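# Set a snap trap with three robot arms

## Task

Set the snap trap. Swing the hammer across to the opposite side so that the hold-down bar keeps it there, and tip the yellow pedal up until the lip of its catch rests over the end of the bar. The trap must end up lying flat on the table. Any number of the three arms may help. For reference, in the scene frame (metres, heading in degrees counter-clockwise from +x), the arm feet sit on the tabletop at roughly: arm1 x=-0.06 y=-0.43 z=+0.72 facing +90; arm2 x=-0.50 y=+0.00 z=+0.72 facing +0; arm3 x=+0.58 y=+0.00 z=+0.72 facing +180. Nothing counts as set if only a robot is holding it in place at the end. When done, open the grippers and move the arms away.

## Robot and tools

Robots: three identical i2rt Big YAM arms named arm1, arm2 and arm3. Each has six revolute joints, a two-finger gripper and a wrist camera. With joints 1 and 6 at zero and the hand level and pointing forward, the wrist camera rides on top of the hand looking toward the fingertips. Reach is about 1.0 m from the joint1 axis. Fixed room cameras are cam_high and cam_low; wrist cameras are arm1_cam_wrist, arm2_cam_wrist, arm3_cam_wrist.

Frame: a single scene frame with its origin on the floor and +z up. The tabletop is near z=0.72. Arm feet and headings are listed in the task. The hand point is midway between the fingertips; its z axis runs along the fingers and the fingers open along its y axis.

Tool execute_actions: argument actions is a list holding exactly one action, or empty to just read state and images. The action is an object keyed by robot name (arm1, arm2, arm3); each robot you include gets an object with key joints, which maps joint names to absolute targets (not offsets). Names and ranges: joint1_rad -2.879 to 2.879 rad (rotates the whole arm about its foot, positive counter-clockwise seen from above, zero means the arm extends in its foot's facing direction); joint2_rad 0 to 3.141 (shoulder; zero has the upper arm lying back roughly level, increasing raises it and then tips it forward); joint3_rad 0 to 3.019 (elbow; zero is fully folded, increasing opens it); joint4_rad -1.692 to 1.57 (hand pitch, positive tilts fingers up); joint5_rad -1.57 to 1.57 (hand yaw, positive toward the arm's right); joint6_rad -2.094 to 2.094 (hand roll, positive clockwise viewed from behind the hand); gripper_m 0 to 0.093 metres, the fingertip gap. Done tolerances are ±0.045, 0.14, 0.09, 0.055, 0.03, 0.035 rad and ±0.003 m respectively. All listed motions begin together and may finish at different times, and joints move at differing speeds, so the hand can sweep a wide path between postures. Optional cameras is a list of camera names, or ["all"], null or omitted for all, [] for none. An unknown key, unknown camera or out-of-range number rejects the entire call and nothing moves.

Tool wait: seconds from 0 to 10; commands nothing new and returns state and images. Tool zoom_image: camera plus region [x0, y0, x1, y1] in pixels of that camera's latest full 672x504 image, origin top-left, at most 504 by 504. Tool read_manual: optional section "licences"; returns licence text only. Tool finished_scene: scene = the current scene's number; it ends the scene permanently and reports success, so call it only after the trap is set, grippers are open and arms are clear.

Reading results: each call returns every robot's state (joint_positions etc.) and images, listed in the order given by the pictures line. joint_status tells how each commanded joint ended. off_target: stopped short and may still be pushing. contact_stop or time_out: the joint now holds where it rested, but after time_out a joint may keep a nearby target and go on pushing; on_its_own lists what is acting without your command, where "held at" is a target, not the actual position. "joint command not followed" (with a cause line) means a safety check blocked that arm's joint targets, shown per joint as not_followed; the gripper part still runs, and blocked targets may be retried later by themselves. Joints omitted from an action may still pursue earlier targets. To relieve a push, command the joint to its reported position. Very small target changes may produce no motion.

Cautions: the arms do not stop on contact and can push hard; sustained pushing or holding loads heats motors. A MOTOR HOT line appears from 85 °C; at 100 °C an OVER-TEMPERATURE FAULT drops that arm and its joints report limit_stop_at_motor_heat (resend targets after cooling). Arm-to-arm hard pressing ends the run; collisions between arms are not reported in state, and the self/inter-arm check may react late and ignores fingers, gripper housings and wrist cameras, so keep arms well apart. Do not knock the trap or anything else off the work area, do not flip the trap, and avoid slams, drops and forceful shoves. The simulation keeps running between calls while the robots hold the last command. Finish by opening grippers and retracting every arm away from the trap.

Each tool is called after ">>>" in YAML: its name, and indented under it one key for each argument.

## Session

>>> execute_actions:
  actions: []

Scene clock: 0.00 s.
arm1.joint_positions: joint1_rad=-0.015 joint2_rad=+0.430 joint3_rad=+1.478 joint4_rad=-1.530 joint5_rad=+0.010 joint6_rad=-0.012 gripper_m=+0.095
arm1.joint_status: not commanded
arm1.hand: x=-0.0572 y=-0.3157 z=+1.2942 quat_wxyz=(-0.369, +0.609, -0.601, -0.364) (m; scene frame)
arm2.joint_positions: joint1_rad=+0.010 joint2_rad=+0.447 joint3_rad=+1.476 joint4_rad=-1.533 joint5_rad=+0.003 joint6_rad=-0.003 gripper_m=+0.095
arm2.joint_status: not commanded
arm2.hand: x=-0.3842 y=-0.0065 z=+1.3381 quat_wxyz=(-0.513, -0.009, -0.858, +0.005) (m; scene frame)
arm3.joint_positions: joint1_rad=+0.005 joint2_rad=+0.427 joint3_rad=+1.454 joint4_rad=-1.553 joint5_rad=-0.007 joint6_rad=-0.014 gripper_m=+0.095
arm3.joint_status: not commanded
arm3.hand: x=+0.4623 y=+0.0096 z=+1.3372 quat_wxyz=(-0.005, +0.868, -0.012, -0.497) (m; scene frame)
pictures: arm1_cam_wrist, arm2_cam_wrist, arm3_cam_wrist, cam_high, cam_low
Images, in order (width x height): arm1_cam_wrist 672x504, arm2_cam_wrist 672x504, arm3_cam_wrist 672x504, cam_high 672x504, cam_low 672x504.

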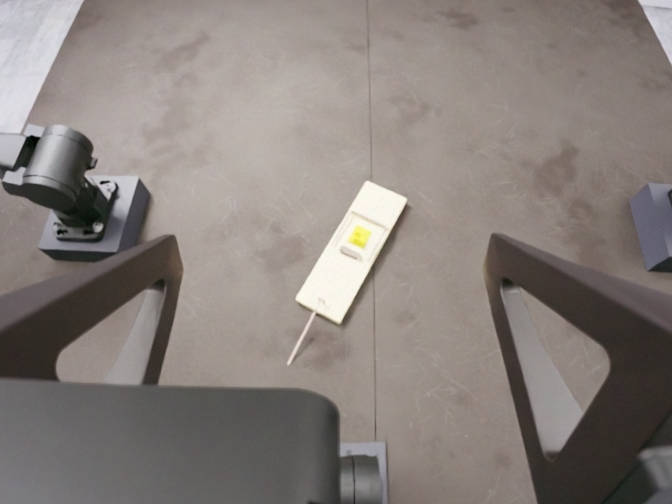

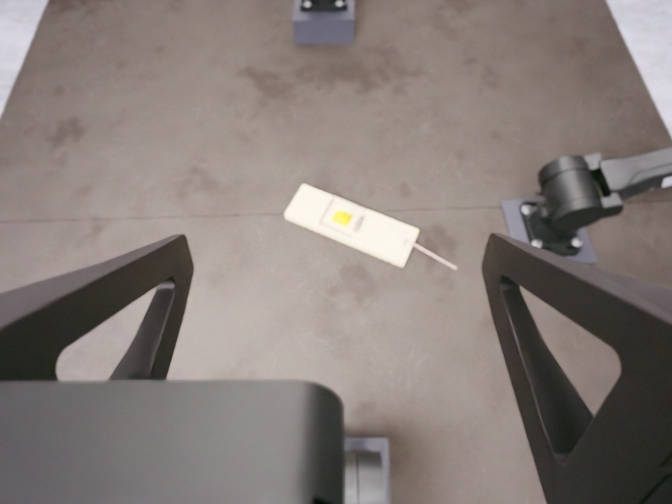

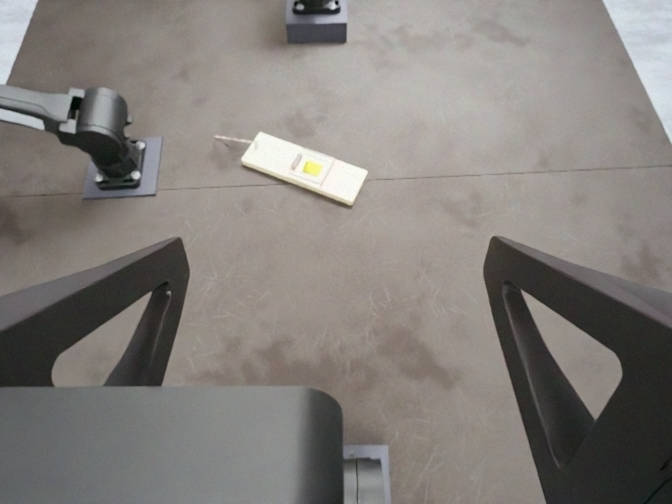

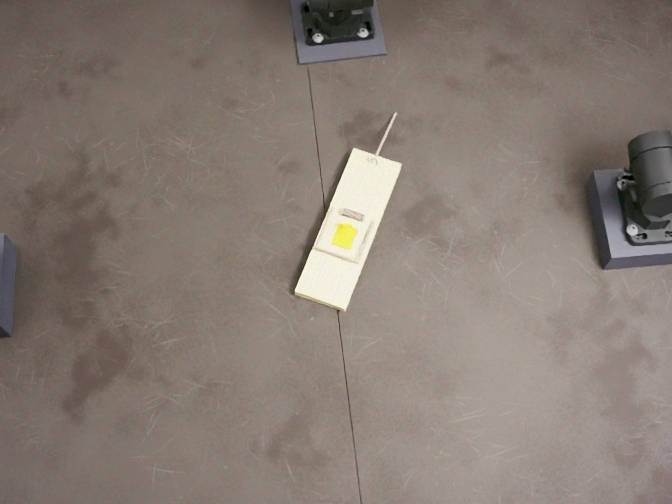

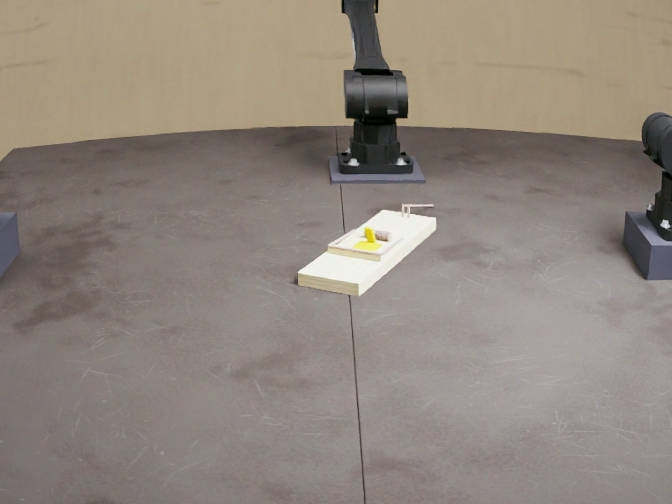

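>>> zoom_image:
  camera: "cam_low"
  region: [285, 190, 445, 310]

>>> zoom_image:
  camera: "cam_high"
  region: [230, 100, 470, 320]

Region (285, 190, 445, 310) of cam_low's 672x504 image, scaled by 3.150, with more detail than that image has; it fills the top 378 rows of this view, and the rest is white.

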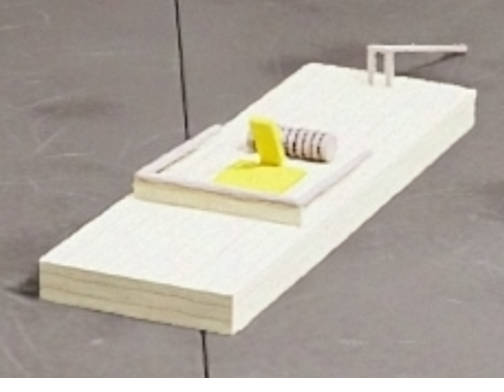

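Region (230, 100, 470, 320) of cam_high's 672x504 image, scaled by 2.100, with more detail than that image has; it fills the top 462 rows of this view, and the rest is white.

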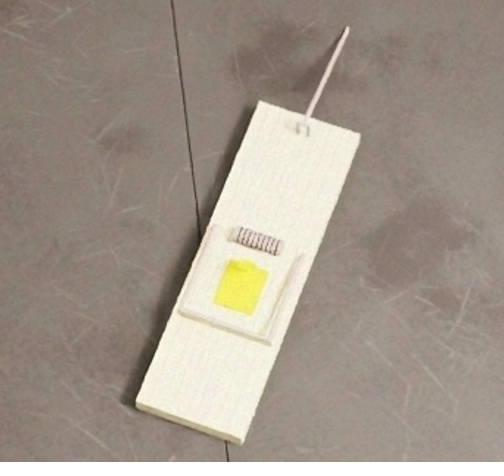

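>>> execute_actions:
  actions:
    - {"arm2":{"joints":{"joint1_rad":-0.2,"joint2_rad":1.431,"joint3_rad":1.106,"joint4_rad":-1.246}}}
  cameras: ["arm2_cam_wrist","cam_high","cam_low"]

Scene clock: 2.77 s.
arm1.joint_positions: joint1_rad=-0.015 joint2_rad=+0.430 joint3_rad=+1.478 joint4_rad=-1.530 joint5_rad=+0.010 joint6_rad=-0.012 gripper_m=+0.095
arm1.joint_status: not commanded
arm1.hand: x=-0.0572 y=-0.3157 z=+1.2942 quat_wxyz=(-0.369, +0.609, -0.601, -0.364) (m; scene frame)
arm2.joint_positions: joint1_rad=-0.194 joint2_rad=+1.435 joint3_rad=+1.083 joint4_rad=-1.258 joint5_rad=+0.003 joint6_rad=-0.003 gripper_m=+0.095
arm2.joint_status: all done
arm2.hand: x=-0.1245 y=-0.0875 z=+0.9142 quat_wxyz=(+0.015, -0.110, -0.994, -0.004) (m; scene frame)
arm3.joint_positions: joint1_rad=+0.005 joint2_rad=+0.427 joint3_rad=+1.454 joint4_rad=-1.553 joint5_rad=-0.007 joint6_rad=-0.014 gripper_m=+0.095
arm3.joint_status: not commanded
arm3.hand: x=+0.4623 y=+0.0096 z=+1.3372 quat_wxyz=(-0.005, +0.868, -0.012, -0.497) (m; scene frame)
pictures: arm2_cam_wrist, cam_high, cam_low
Images, in order (width x height): arm2_cam_wrist 672x504, cam_high 672x504, cam_low 672x504.

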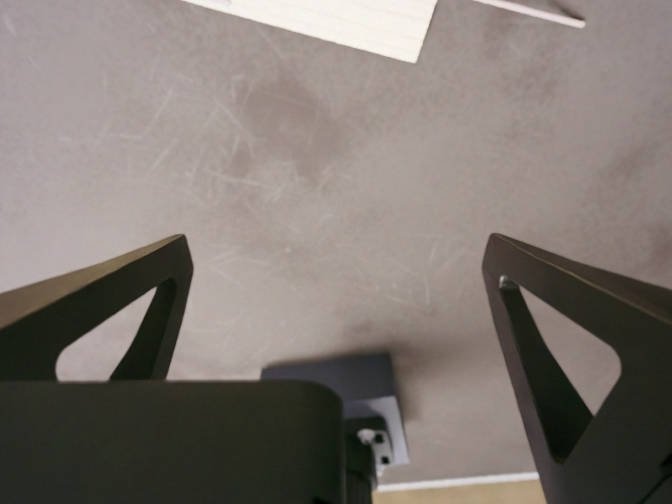

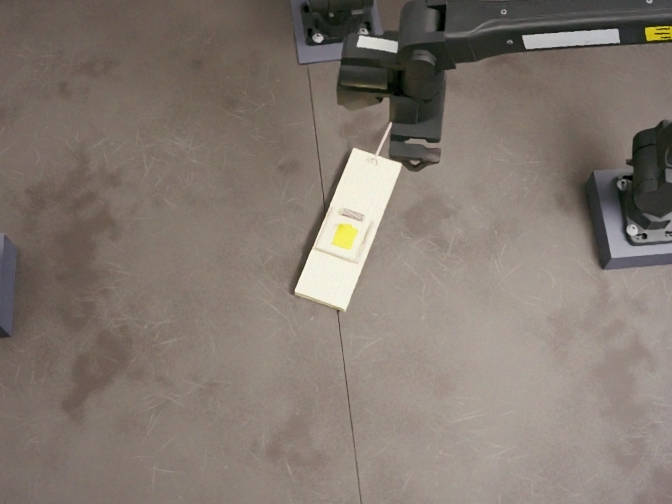

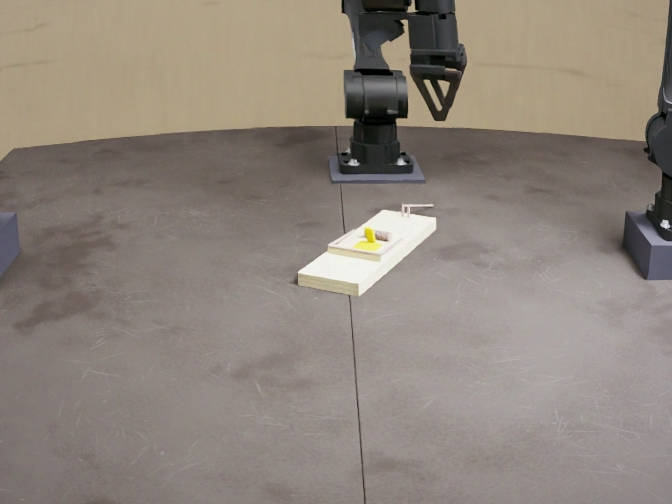

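>>> execute_actions:
  actions:
    - {"arm2":{"joints":{"joint1_rad":-0.08,"joint4_rad":-0.7}}}
  cameras: ["arm2_cam_wrist"]

>>> zoom_image:
  camera: "arm2_cam_wrist"
  region: [170, 100, 510, 400]

Scene clock: 4.27 s.
arm1.joint_positions: joint1_rad=-0.015 joint2_rad=+0.430 joint3_rad=+1.478 joint4_rad=-1.530 joint5_rad=+0.010 joint6_rad=-0.012 gripper_m=+0.095
arm1.joint_status: not commanded
arm1.hand: x=-0.0572 y=-0.3157 z=+1.2942 quat_wxyz=(-0.369, +0.609, -0.601, -0.364) (m; scene frame)
arm2.joint_positions: joint1_rad=-0.073 joint2_rad=+1.435 joint3_rad=+1.083 joint4_rad=-0.720 joint5_rad=+0.003 joint6_rad=-0.003 gripper_m=+0.095
arm2.joint_status: all done
arm2.hand: x=+0.0094 y=-0.0548 z=+0.9455 quat_wxyz=(-0.251, -0.049, -0.967, +0.012) (m; scene frame)
arm3.joint_positions: joint1_rad=+0.005 joint2_rad=+0.427 joint3_rad=+1.454 joint4_rad=-1.553 joint5_rad=-0.007 joint6_rad=-0.014 gripper_m=+0.095
arm3.joint_status: not commanded
arm3.hand: x=+0.4623 y=+0.0096 z=+1.3372 quat_wxyz=(-0.005, +0.868, -0.012, -0.497) (m; scene frame)
pictures: arm2_cam_wrist
Images, in order (width x height): arm2_cam_wrist 672x504.

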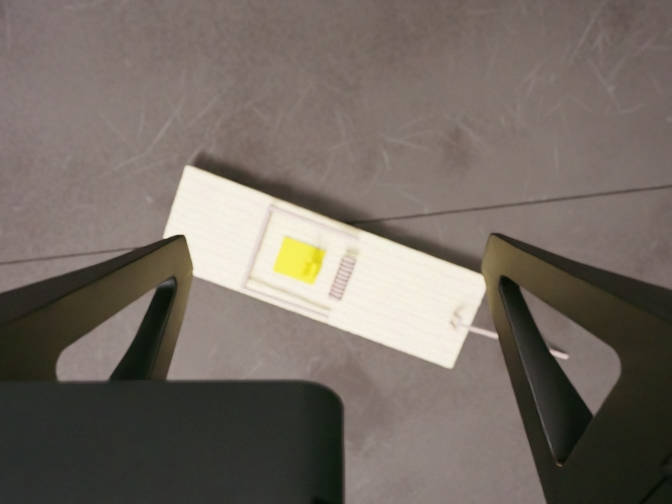

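Region (170, 100, 510, 400) of arm2_cam_wrist's 672x504 image, scaled by 1.482, with more detail than that image has; it fills the top 445 rows of this view, and the rest is white.

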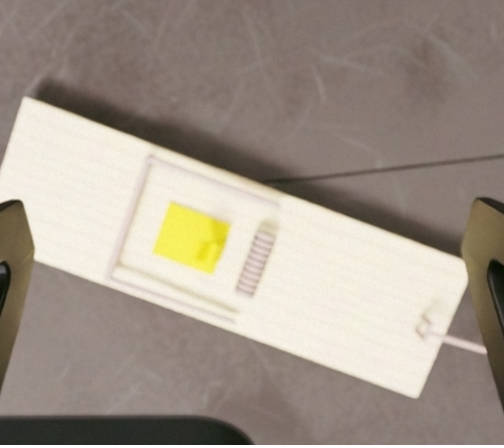

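>>> execute_actions:
  actions:
    - {"arm2":{"joints":{"joint1_rad":0.07,"joint2_rad":1.554,"joint3_rad":0.75,"joint4_rad":-0.134,"joint6_rad":0.58,"gripper_m":0.026}},"arm3":{"joints":{"joint1_rad":-0.09,"joint2_rad":1.749,"joint3_rad":0.85,"joint4_rad":0.055,"gripper_m":0}}}

Scene clock: 7.77 s.
arm1.joint_positions: joint1_rad=-0.015 joint2_rad=+0.430 joint3_rad=+1.478 joint4_rad=-1.530 joint5_rad=+0.010 joint6_rad=-0.012 gripper_m=+0.095
arm1.joint_status: not commanded
arm1.hand: x=-0.0572 y=-0.3157 z=+1.2942 quat_wxyz=(-0.369, +0.609, -0.601, -0.364) (m; scene frame)
arm2.joint_positions: joint1_rad=+0.080 joint2_rad=+1.570 joint3_rad=+0.730 joint4_rad=-0.155 joint5_rad=+0.003 joint6_rad=+0.563 gripper_m=+0.026
arm2.joint_status: all done
arm2.hand: x=-0.0223 y=+0.0229 z=+0.7967 quat_wxyz=(-0.275, -0.244, -0.926, -0.088) (m; scene frame)
arm3.joint_positions: joint1_rad=-0.085 joint2_rad=+1.740 joint3_rad=+0.848 joint4_rad=+0.038 joint5_rad=-0.007 joint6_rad=-0.014 gripper_m=+0.001
arm3.joint_status: all done
arm3.hand: x=+0.0304 y=+0.0710 z=+0.7920 quat_wxyz=(-0.017, +0.936, -0.055, -0.348) (m; scene frame)
pictures: arm1_cam_wrist, arm2_cam_wrist, arm3_cam_wrist, cam_high, cam_low
Images, in order (width x height): arm1_cam_wrist 672x504, arm2_cam_wrist 672x504, arm3_cam_wrist 672x504, cam_high 672x504, cam_low 672x504.

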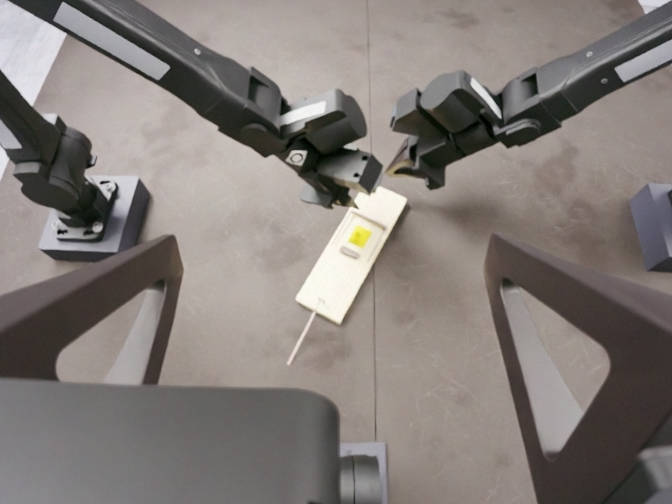

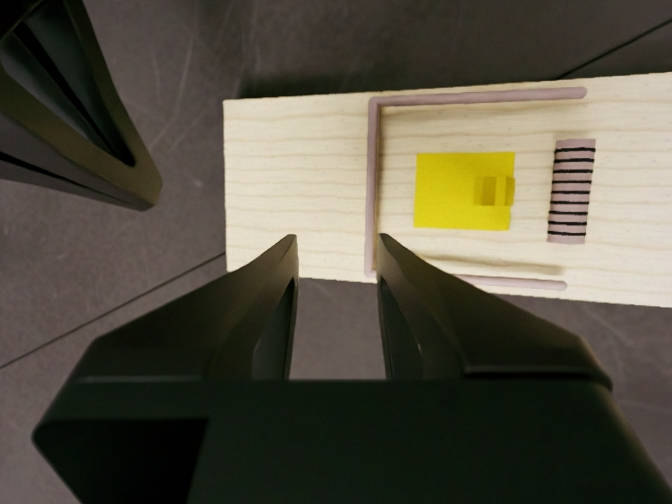

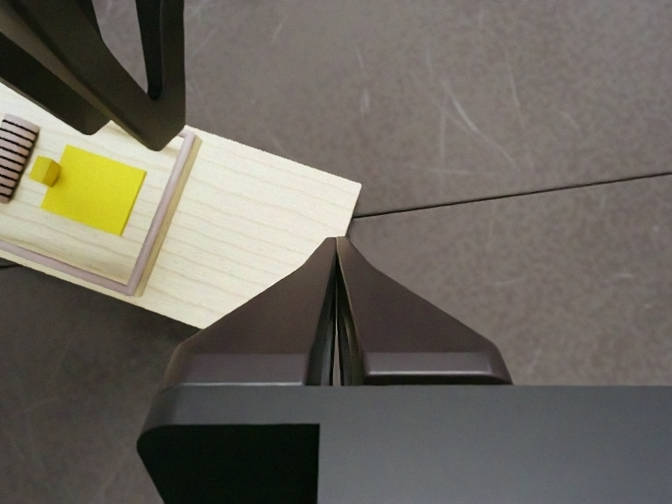

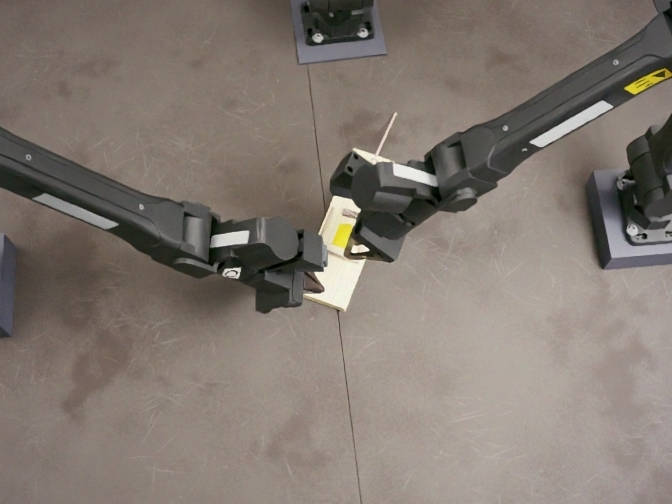

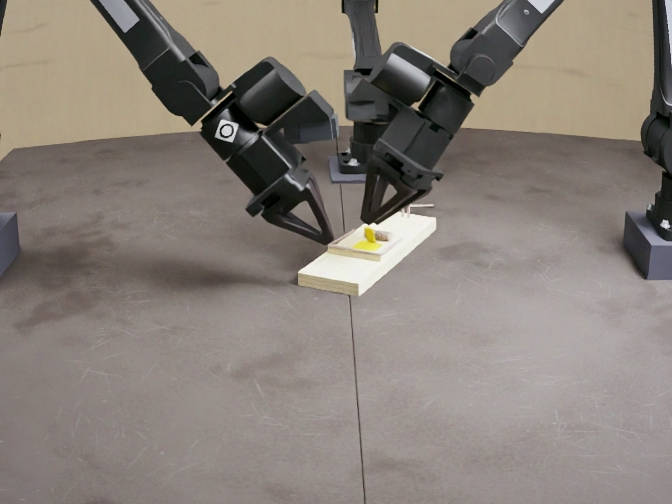

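>>> execute_actions:
  actions:
    - {"arm2":{"joints":{"joint2_rad":1.64,"joint3_rad":0.77}},"arm3":{"joints":{"joint1_rad":-0.05,"joint2_rad":1.83}}}
  cameras: ["arm2_cam_wrist","arm3_cam_wrist","cam_low"]

Scene clock: 8.90 s.
arm1.joint_positions: joint1_rad=-0.015 joint2_rad=+0.430 joint3_rad=+1.478 joint4_rad=-1.530 joint5_rad=+0.010 joint6_rad=-0.012 gripper_m=+0.095
arm1.joint_status: not commanded
arm1.hand: x=-0.0572 y=-0.3157 z=+1.2942 quat_wxyz=(-0.369, +0.609, -0.601, -0.364) (m; scene frame)
arm2.joint_positions: joint1_rad=+0.080 joint2_rad=+1.644 joint3_rad=+0.734 joint4_rad=-0.151 joint5_rad=+0.003 joint6_rad=+0.563 gripper_m=+0.026
arm2.joint_status: all done
arm2.hand: x=-0.0287 y=+0.0226 z=+0.7648 quat_wxyz=(-0.245, -0.246, -0.935, -0.078) (m; scene frame)
arm3.joint_positions: joint1_rad=-0.052 joint2_rad=+1.821 joint3_rad=+0.848 joint4_rad=+0.044 joint5_rad=-0.007 joint6_rad=-0.014 gripper_m=+0.001
arm3.joint_status: all done
arm3.hand: x=+0.0389 y=+0.0511 z=+0.7502 quat_wxyz=(-0.009, +0.949, -0.039, -0.313) (m; scene frame)
pictures: arm2_cam_wrist, arm3_cam_wrist, cam_low
Images, in order (width x height): arm2_cam_wrist 672x504, arm3_cam_wrist 672x504, cam_low 672x504.

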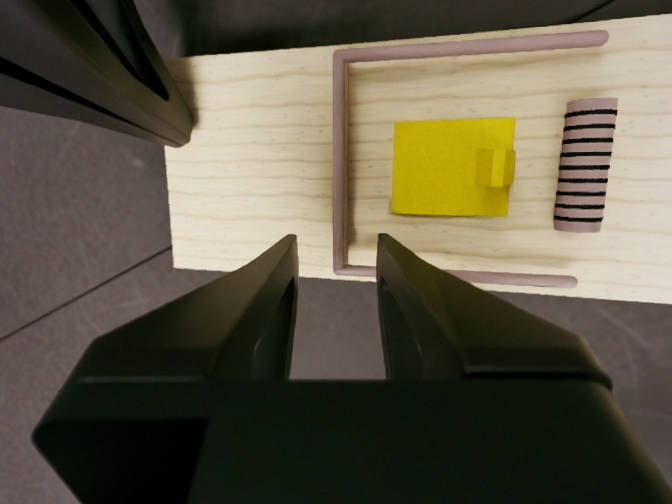

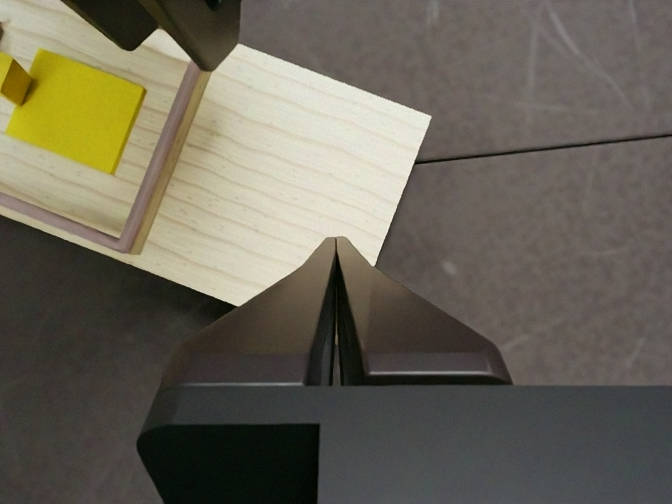

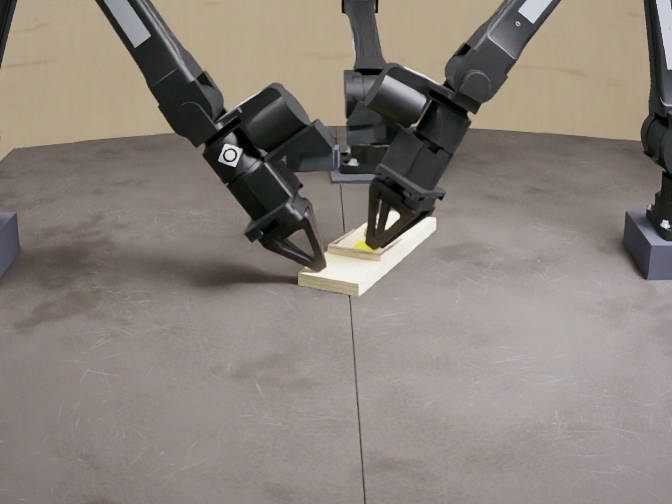

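>>> execute_actions:
  actions:
    - {"arm2":{"joints":{"joint2_rad":1.685,"joint4_rad":-0.06,"gripper_m":0.02}},"arm3":{"joints":{"joint2_rad":1.87}}}
  cameras: ["arm2_cam_wrist","arm3_cam_wrist","cam_low"]

Scene clock: 16.80 s.
arm1.joint_positions: joint1_rad=-0.015 joint2_rad=+0.430 joint3_rad=+1.478 joint4_rad=-1.530 joint5_rad=+0.010 joint6_rad=-0.012 gripper_m=+0.095
arm1.joint_status: not commanded
arm1.hand: x=-0.0572 y=-0.3157 z=+1.2942 quat_wxyz=(-0.369, +0.609, -0.601, -0.364) (m; scene frame)
arm2.joint_positions: joint1_rad=+0.080 joint2_rad=+1.681 joint3_rad=+0.735 joint4_rad=-0.081 joint5_rad=+0.004 joint6_rad=+0.563 gripper_m=+0.020
arm2.joint_status: all done
arm2.hand: x=-0.0189 y=+0.0229 z=+0.7570 quat_wxyz=(-0.261, -0.245, -0.930, -0.083) (m; scene frame)
arm3.joint_positions: joint1_rad=-0.052 joint2_rad=+1.823 joint3_rad=+0.848 joint4_rad=+0.045 joint5_rad=-0.007 joint6_rad=-0.014 gripper_m=+0.001
arm3.joint_status: all done
arm3.hand: x=+0.0389 y=+0.0510 z=+0.7495 quat_wxyz=(-0.009, +0.949, -0.039, -0.313) (m; scene frame)
pictures: arm2_cam_wrist, arm3_cam_wrist, cam_low
Images, in order (width x height): arm2_cam_wrist 672x504, arm3_cam_wrist 672x504, cam_low 672x504.

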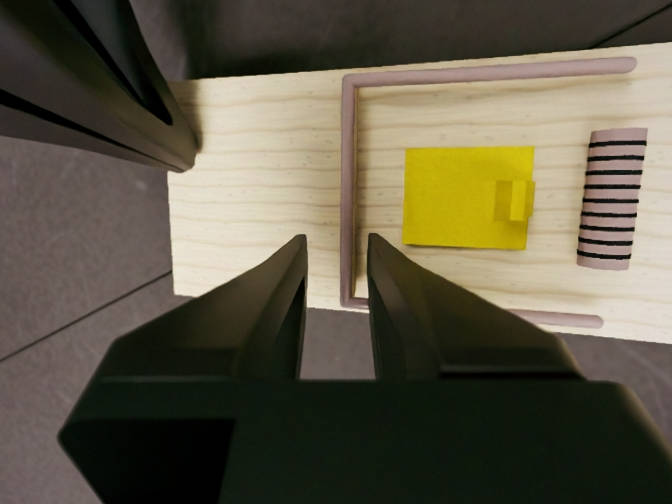

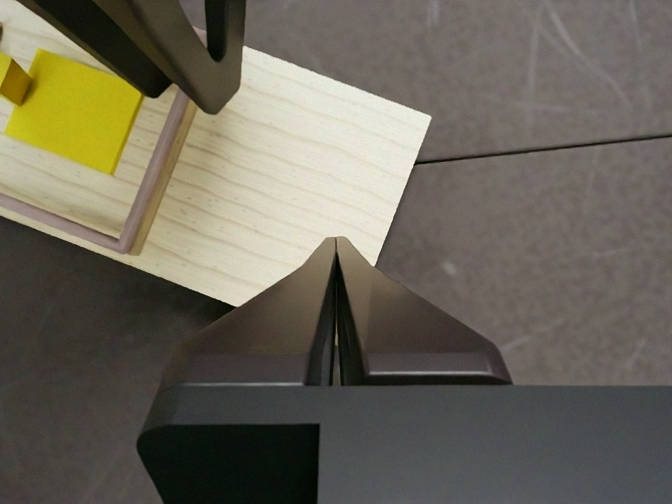

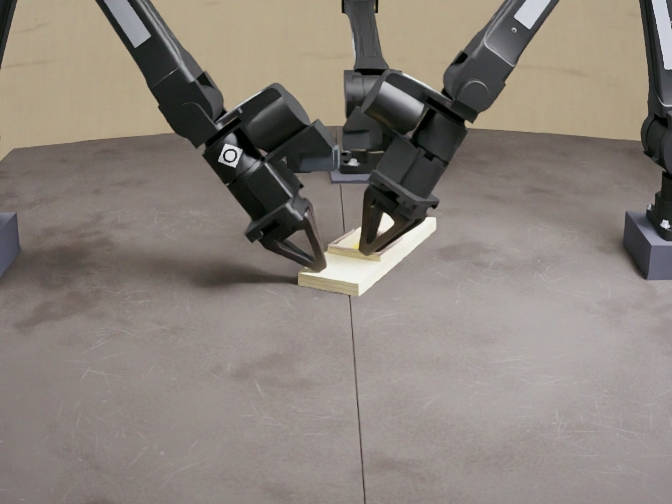

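>>> execute_actions:
  actions:
    - {"arm2":{"joints":{"gripper_m":0}}}
  cameras: []

>>> execute_actions:
  actions:
    - {"arm2":{"joints":{"joint2_rad":1.605,"joint1_rad":0.07}}}
  cameras: ["arm2_cam_wrist","arm3_cam_wrist","cam_low"]

Scene clock: 17.43 s.
arm1.joint_positions: joint1_rad=-0.015 joint2_rad=+0.430 joint3_rad=+1.478 joint4_rad=-1.530 joint5_rad=+0.010 joint6_rad=-0.012 gripper_m=+0.095
arm1.joint_status: not commanded
arm1.hand: x=-0.0572 y=-0.3157 z=+1.2942 quat_wxyz=(-0.369, +0.609, -0.601, -0.364) (m; scene frame)
arm2.joint_positions: joint1_rad=+0.077 joint2_rad=+1.682 joint3_rad=+0.735 joint4_rad=-0.081 joint5_rad=+0.006 joint6_rad=+0.563 gripper_m=+0.002
arm2.joint_status: all done
arm2.hand: x=-0.0190 y=+0.0214 z=+0.7565 quat_wxyz=(-0.260, -0.247, -0.930, -0.081) (m; scene frame)
arm3.joint_positions: joint1_rad=-0.052 joint2_rad=+1.823 joint3_rad=+0.848 joint4_rad=+0.046 joint5_rad=-0.007 joint6_rad=-0.014 gripper_m=+0.001
arm3.joint_status: not commanded
arm3.hand: x=+0.0388 y=+0.0511 z=+0.7495 quat_wxyz=(-0.009, +0.949, -0.039, -0.313) (m; scene frame)
pictures: none
No camera images: the call's "cameras" was empty. Leave "cameras" out to get every camera's image.

Scene clock: 18.17 s.
arm1.joint_positions: joint1_rad=-0.015 joint2_rad=+0.430 joint3_rad=+1.478 joint4_rad=-1.530 joint5_rad=+0.010 joint6_rad=-0.012 gripper_m=+0.095
arm1.joint_status: not commanded
arm1.hand: x=-0.0572 y=-0.3157 z=+1.2942 quat_wxyz=(-0.369, +0.609, -0.601, -0.364) (m; scene frame)
arm2.joint_positions: joint1_rad=+0.076 joint2_rad=+1.657 joint3_rad=+0.732 joint4_rad=-0.081 joint5_rad=+0.006 joint6_rad=+0.563 gripper_m=+0.002
arm2.joint_status: all done
arm2.hand: x=-0.0168 y=+0.0209 z=+0.7670 quat_wxyz=(-0.271, -0.247, -0.927, -0.085) (m; scene frame)
arm3.joint_positions: joint1_rad=-0.052 joint2_rad=+1.823 joint3_rad=+0.848 joint4_rad=+0.050 joint5_rad=-0.004 joint6_rad=-0.014 gripper_m=+0.001
arm3.joint_status: not commanded
arm3.hand: x=+0.0380 y=+0.0517 z=+0.7502 quat_wxyz=(-0.011, +0.948, -0.040, -0.315) (m; scene frame)
pictures: arm2_cam_wrist, arm3_cam_wrist, cam_low
Images, in order (width x height): arm2_cam_wrist 672x504, arm3_cam_wrist 672x504, cam_low 672x504.

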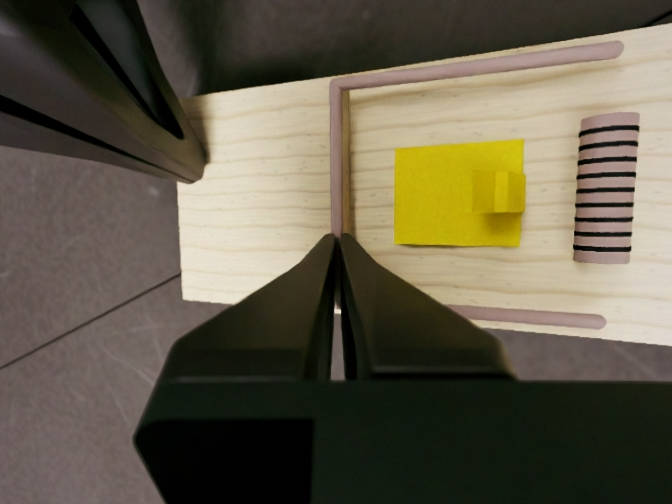

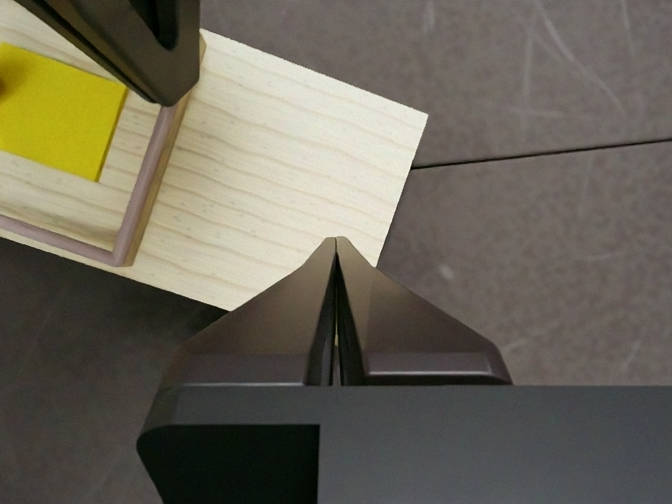

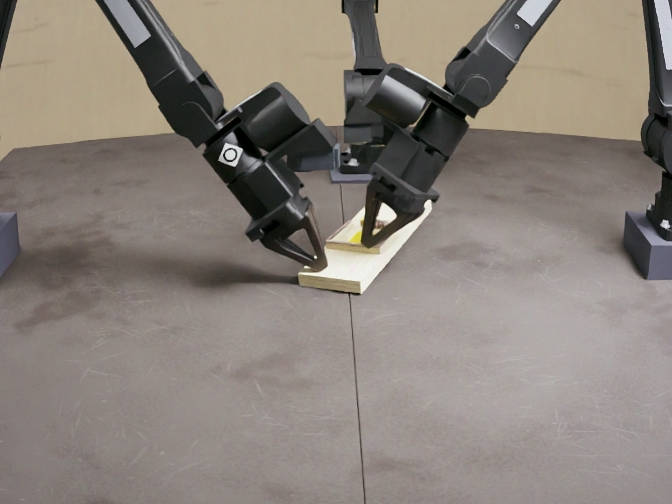

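>>> execute_actions:
  actions:
    - {"arm2":{"joints":{"joint2_rad":1.67}},"arm3":{"joints":{"joint2_rad":1.9}},"arm1":{"joints":{"joint1_rad":-0.065,"joint2_rad":0.762,"joint3_rad":0.25,"joint4_rad":-0.368,"gripper_m":0}}}
  cameras: ["arm1_cam_wrist","cam_high","cam_low"]

Scene clock: 20.30 s.
arm1.joint_positions: joint1_rad=-0.058 joint2_rad=+0.771 joint3_rad=+0.254 joint4_rad=-0.395 joint5_rad=+0.010 joint6_rad=-0.012 gripper_m=+0.001
arm1.joint_status: all done
arm1.hand: x=-0.0481 y=-0.1501 z=+0.7870 quat_wxyz=(-0.236, +0.660, -0.678, -0.221) (m; scene frame)
arm2.joint_positions: joint1_rad=+0.075 joint2_rad=+1.680 joint3_rad=+0.732 joint4_rad=-0.081 joint5_rad=+0.006 joint6_rad=+0.563 gripper_m=+0.002
arm2.joint_status: all done
arm2.hand: x=-0.0201 y=+0.0202 z=+0.7564 quat_wxyz=(-0.260, -0.248, -0.930, -0.081) (m; scene frame)
arm3.joint_positions: joint1_rad=-0.052 joint2_rad=+1.829 joint3_rad=+0.848 joint4_rad=+0.059 joint5_rad=-0.007 joint6_rad=-0.014 gripper_m=+0.001
arm3.joint_status: all done
arm3.hand: x=+0.0374 y=+0.0513 z=+0.7480 quat_wxyz=(-0.009, +0.948, -0.039, -0.316) (m; scene frame)
pictures: arm1_cam_wrist, cam_high, cam_low
Images, in order (width x height): arm1_cam_wrist 672x504, cam_high 672x504, cam_low 672x504.

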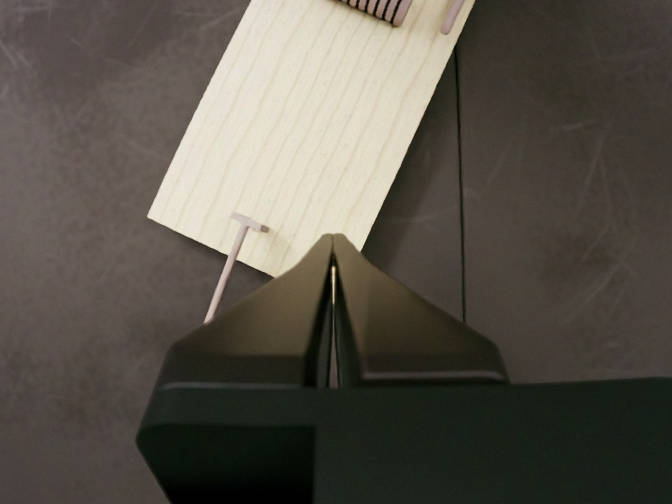

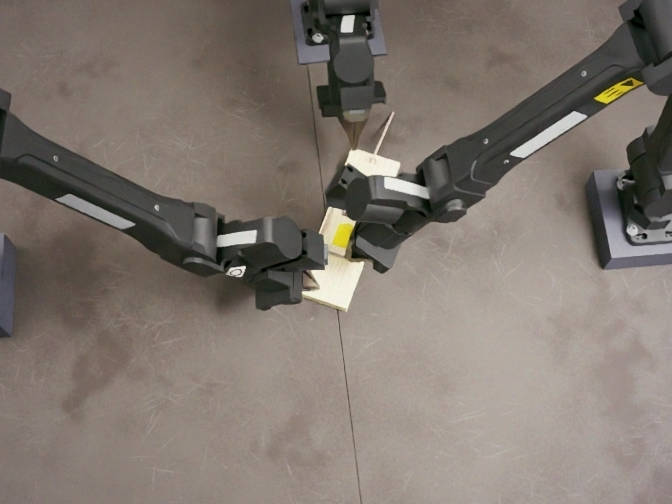

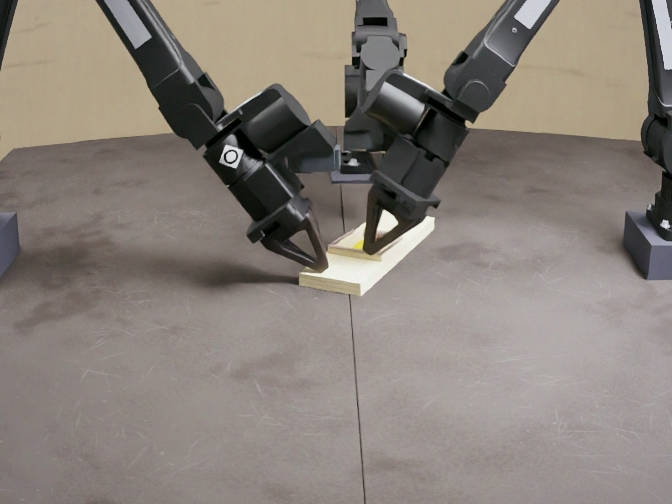

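>>> execute_actions:
  actions:
    - {"arm1":{"joints":{"joint2_rad":1.04,"joint3_rad":0.18,"joint4_rad":-0.07}}}
  cameras: ["arm1_cam_wrist"]

>>> execute_actions:
  actions:
    - {"arm2":{"joints":{"joint2_rad":1.58,"joint1_rad":0.06}}}
  cameras: ["arm2_cam_wrist","cam_low"]

Scene clock: 21.57 s.
arm1.joint_positions: joint1_rad=-0.058 joint2_rad=+0.985 joint3_rad=+0.198 joint4_rad=-0.062 joint5_rad=+0.010 joint6_rad=-0.012 gripper_m=+0.001
arm1.joint_status: all done
arm1.hand: x=-0.0475 y=-0.1291 z=+0.7556 quat_wxyz=(-0.258, +0.653, -0.670, -0.241) (m; scene frame)
arm2.joint_positions: joint1_rad=+0.075 joint2_rad=+1.680 joint3_rad=+0.732 joint4_rad=-0.081 joint5_rad=+0.006 joint6_rad=+0.563 gripper_m=+0.002
arm2.joint_status: not commanded
arm2.hand: x=-0.0201 y=+0.0202 z=+0.7564 quat_wxyz=(-0.260, -0.248, -0.930, -0.081) (m; scene frame)
arm3.joint_positions: joint1_rad=-0.052 joint2_rad=+1.829 joint3_rad=+0.848 joint4_rad=+0.059 joint5_rad=-0.007 joint6_rad=-0.014 gripper_m=+0.001
arm3.joint_status: not commanded
arm3.hand: x=+0.0374 y=+0.0513 z=+0.7480 quat_wxyz=(-0.009, +0.948, -0.039, -0.316) (m; scene frame)
pictures: arm1_cam_wrist
Images, in order (width x height): arm1_cam_wrist 672x504.

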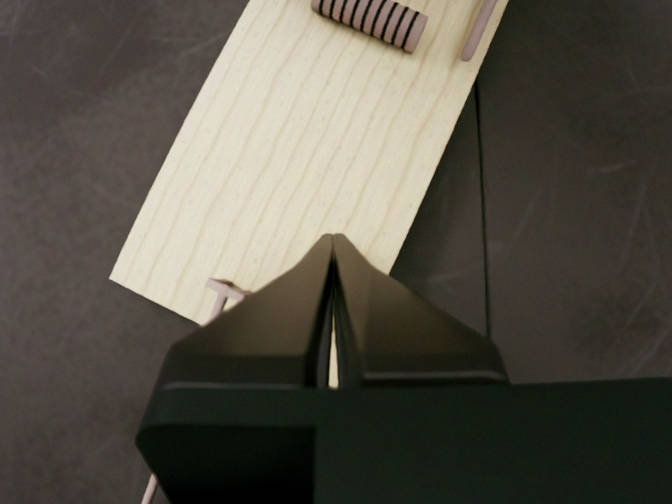

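Scene clock: 22.30 s.
arm1.joint_positions: joint1_rad=-0.058 joint2_rad=+0.985 joint3_rad=+0.198 joint4_rad=-0.062 joint5_rad=+0.010 joint6_rad=-0.012 gripper_m=+0.001
arm1.joint_status: not commanded
arm1.hand: x=-0.0475 y=-0.1291 z=+0.7556 quat_wxyz=(-0.258, +0.653, -0.670, -0.241) (m; scene frame)
arm2.joint_positions: joint1_rad=+0.071 joint2_rad=+1.641 joint3_rad=+0.722 joint4_rad=-0.081 joint5_rad=+0.005 joint6_rad=+0.563 gripper_m=+0.002
arm2.joint_status: all done
arm2.hand: x=-0.0196 y=+0.0184 z=+0.7707 quat_wxyz=(-0.273, -0.249, -0.925, -0.085) (m; scene frame)
arm3.joint_positions: joint1_rad=-0.052 joint2_rad=+1.829 joint3_rad=+0.848 joint4_rad=+0.059 joint5_rad=-0.007 joint6_rad=-0.014 gripper_m=+0.001
arm3.joint_status: not commanded
arm3.hand: x=+0.0374 y=+0.0513 z=+0.7480 quat_wxyz=(-0.009, +0.948, -0.039, -0.316) (m; scene frame)
pictures: arm2_cam_wrist, cam_low
Images, in order (width x height): arm2_cam_wrist 672x504, cam_low 672x504.

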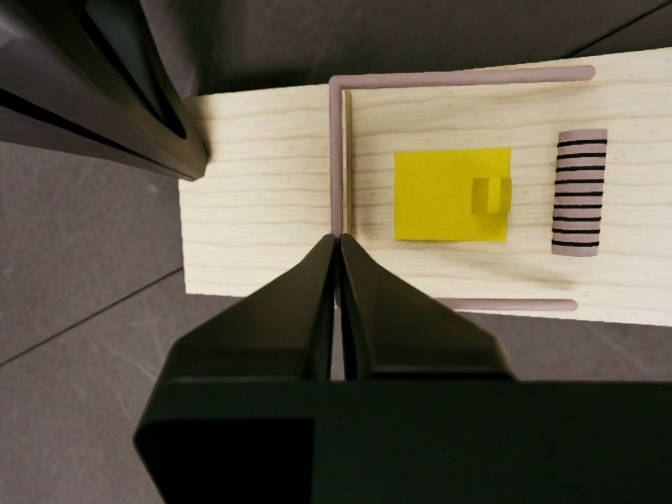

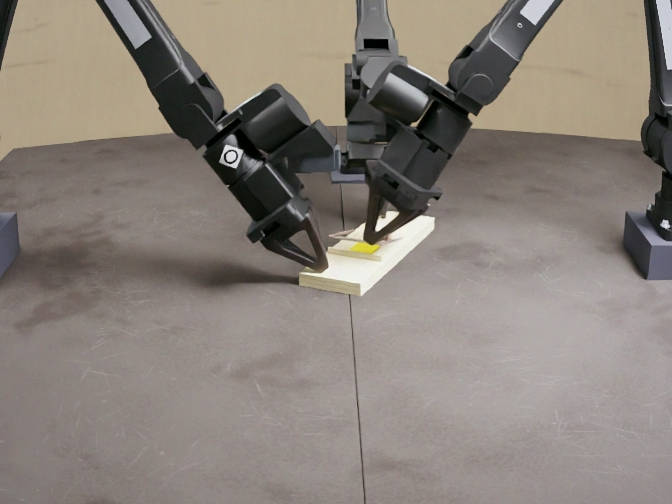

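>>> execute_actions:
  actions:
    - {"arm2":{"joints":{"joint1_rad":0.02,"joint2_rad":1.47,"joint3_rad":0.78,"joint4_rad":-0.21,"joint6_rad":0.56}}}
  cameras: ["arm2_cam_wrist"]

>>> execute_actions:
  actions:
    - {"arm2":{"joints":{"joint1_rad":-0.09,"joint2_rad":1.4,"joint3_rad":0.73,"joint4_rad":-0.29,"joint6_rad":0.44}}}

Scene clock: 23.73 s.
arm1.joint_positions: joint1_rad=-0.058 joint2_rad=+0.987 joint3_rad=+0.198 joint4_rad=-0.059 joint5_rad=+0.009 joint6_rad=-0.012 gripper_m=+0.001
arm1.joint_status: not commanded
arm1.hand: x=-0.0477 y=-0.1287 z=+0.7555 quat_wxyz=(-0.258, +0.653, -0.670, -0.242) (m; scene frame)
arm2.joint_positions: joint1_rad=+0.029 joint2_rad=+1.523 joint3_rad=+0.722 joint4_rad=-0.205 joint5_rad=-0.002 joint6_rad=+0.563 gripper_m=+0.002
arm2.joint_status: all done
arm2.hand: x=-0.0313 y=-0.0007 z=+0.8078 quat_wxyz=(-0.272, -0.267, -0.921, -0.082) (m; scene frame)
arm3.joint_positions: joint1_rad=-0.052 joint2_rad=+1.831 joint3_rad=+0.848 joint4_rad=+0.065 joint5_rad=-0.005 joint6_rad=-0.014 gripper_m=+0.001
arm3.joint_status: not commanded
arm3.hand: x=+0.0363 y=+0.0517 z=+0.7484 quat_wxyz=(-0.011, +0.947, -0.040, -0.319) (m; scene frame)
pictures: arm2_cam_wrist
Images, in order (width x height): arm2_cam_wrist 672x504.

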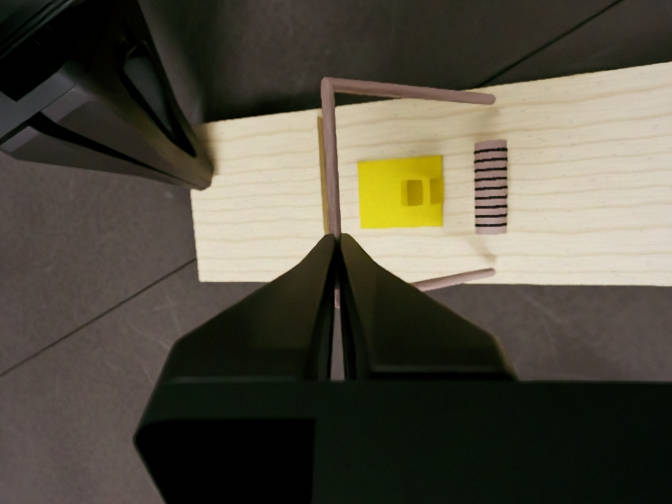

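Scene clock: 24.70 s.
arm1.joint_positions: joint1_rad=-0.058 joint2_rad=+0.987 joint3_rad=+0.198 joint4_rad=-0.057 joint5_rad=+0.007 joint6_rad=-0.012 gripper_m=+0.001
arm1.joint_status: not commanded
arm1.hand: x=-0.0481 y=-0.1285 z=+0.7555 quat_wxyz=(-0.257, +0.653, -0.670, -0.243) (m; scene frame)
arm2.joint_positions: joint1_rad=-0.051 joint2_rad=+1.445 joint3_rad=+0.709 joint4_rad=-0.281 joint5_rad=-0.026 joint6_rad=+0.458 gripper_m=+0.002
arm2.joint_status: all done
arm2.hand: x=-0.0475 y=-0.0332 z=+0.8268 quat_wxyz=(-0.270, -0.253, -0.926, -0.067) (m; scene frame)
arm3.joint_positions: joint1_rad=-0.052 joint2_rad=+1.833 joint3_rad=+0.850 joint4_rad=+0.070 joint5_rad=-0.003 joint6_rad=-0.014 gripper_m=+0.001
arm3.joint_status: not commanded
arm3.hand: x=+0.0352 y=+0.0523 z=+0.7482 quat_wxyz=(-0.011, +0.946, -0.040, -0.320) (m; scene frame)
pictures: arm1_cam_wrist, arm2_cam_wrist, arm3_cam_wrist, cam_high, cam_low
Images, in order (width x height): arm1_cam_wrist 672x504, arm2_cam_wrist 672x504, arm3_cam_wrist 672x504, cam_high 672x504, cam_low 672x504.

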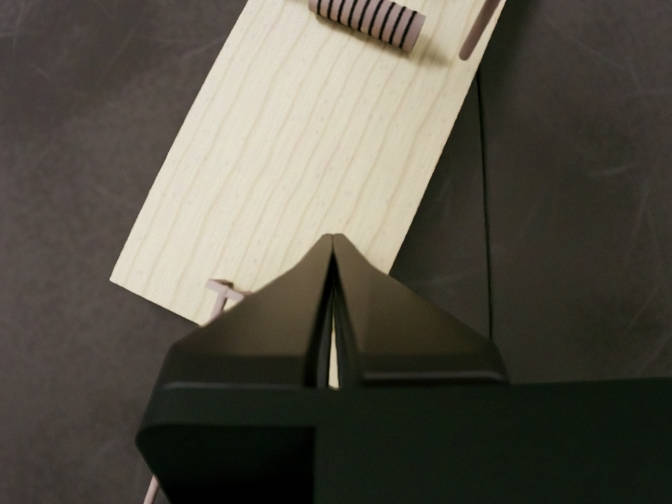

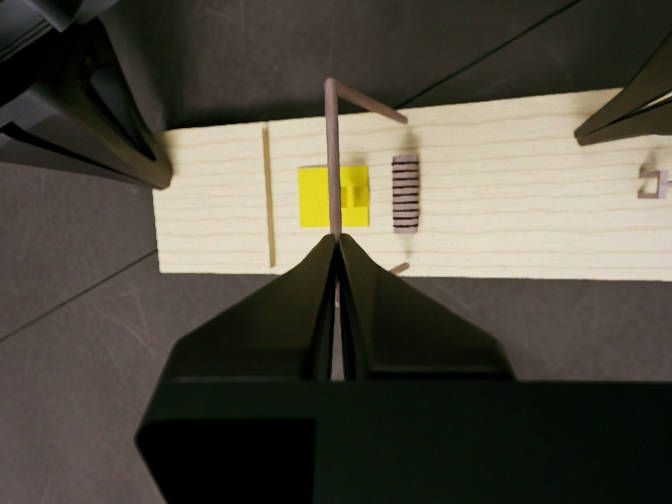

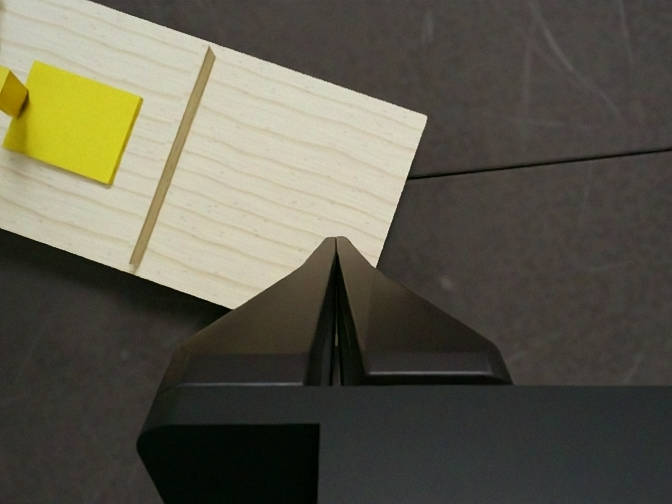

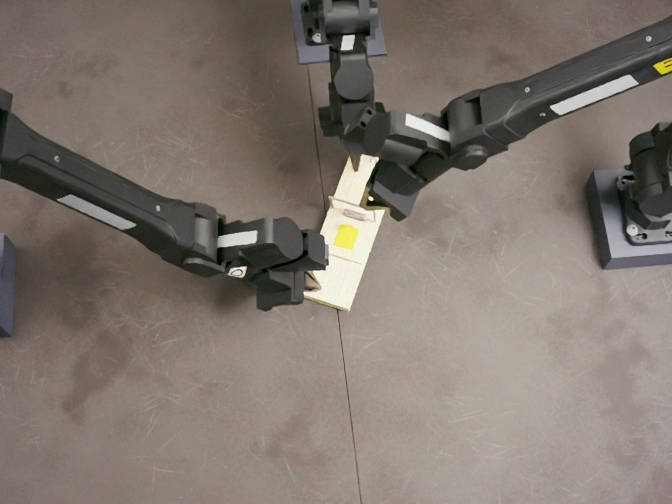

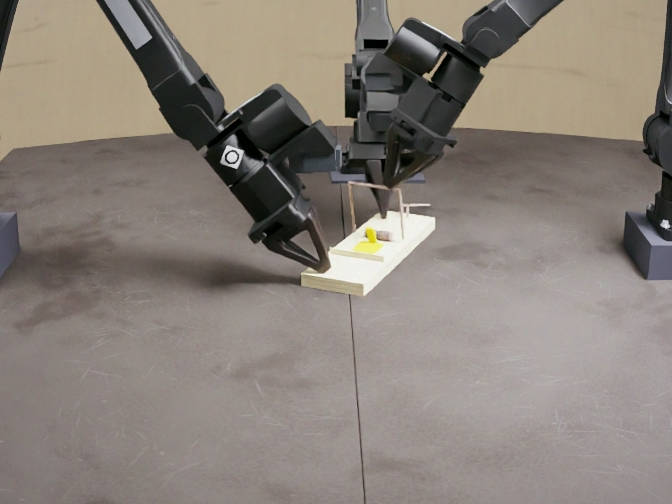

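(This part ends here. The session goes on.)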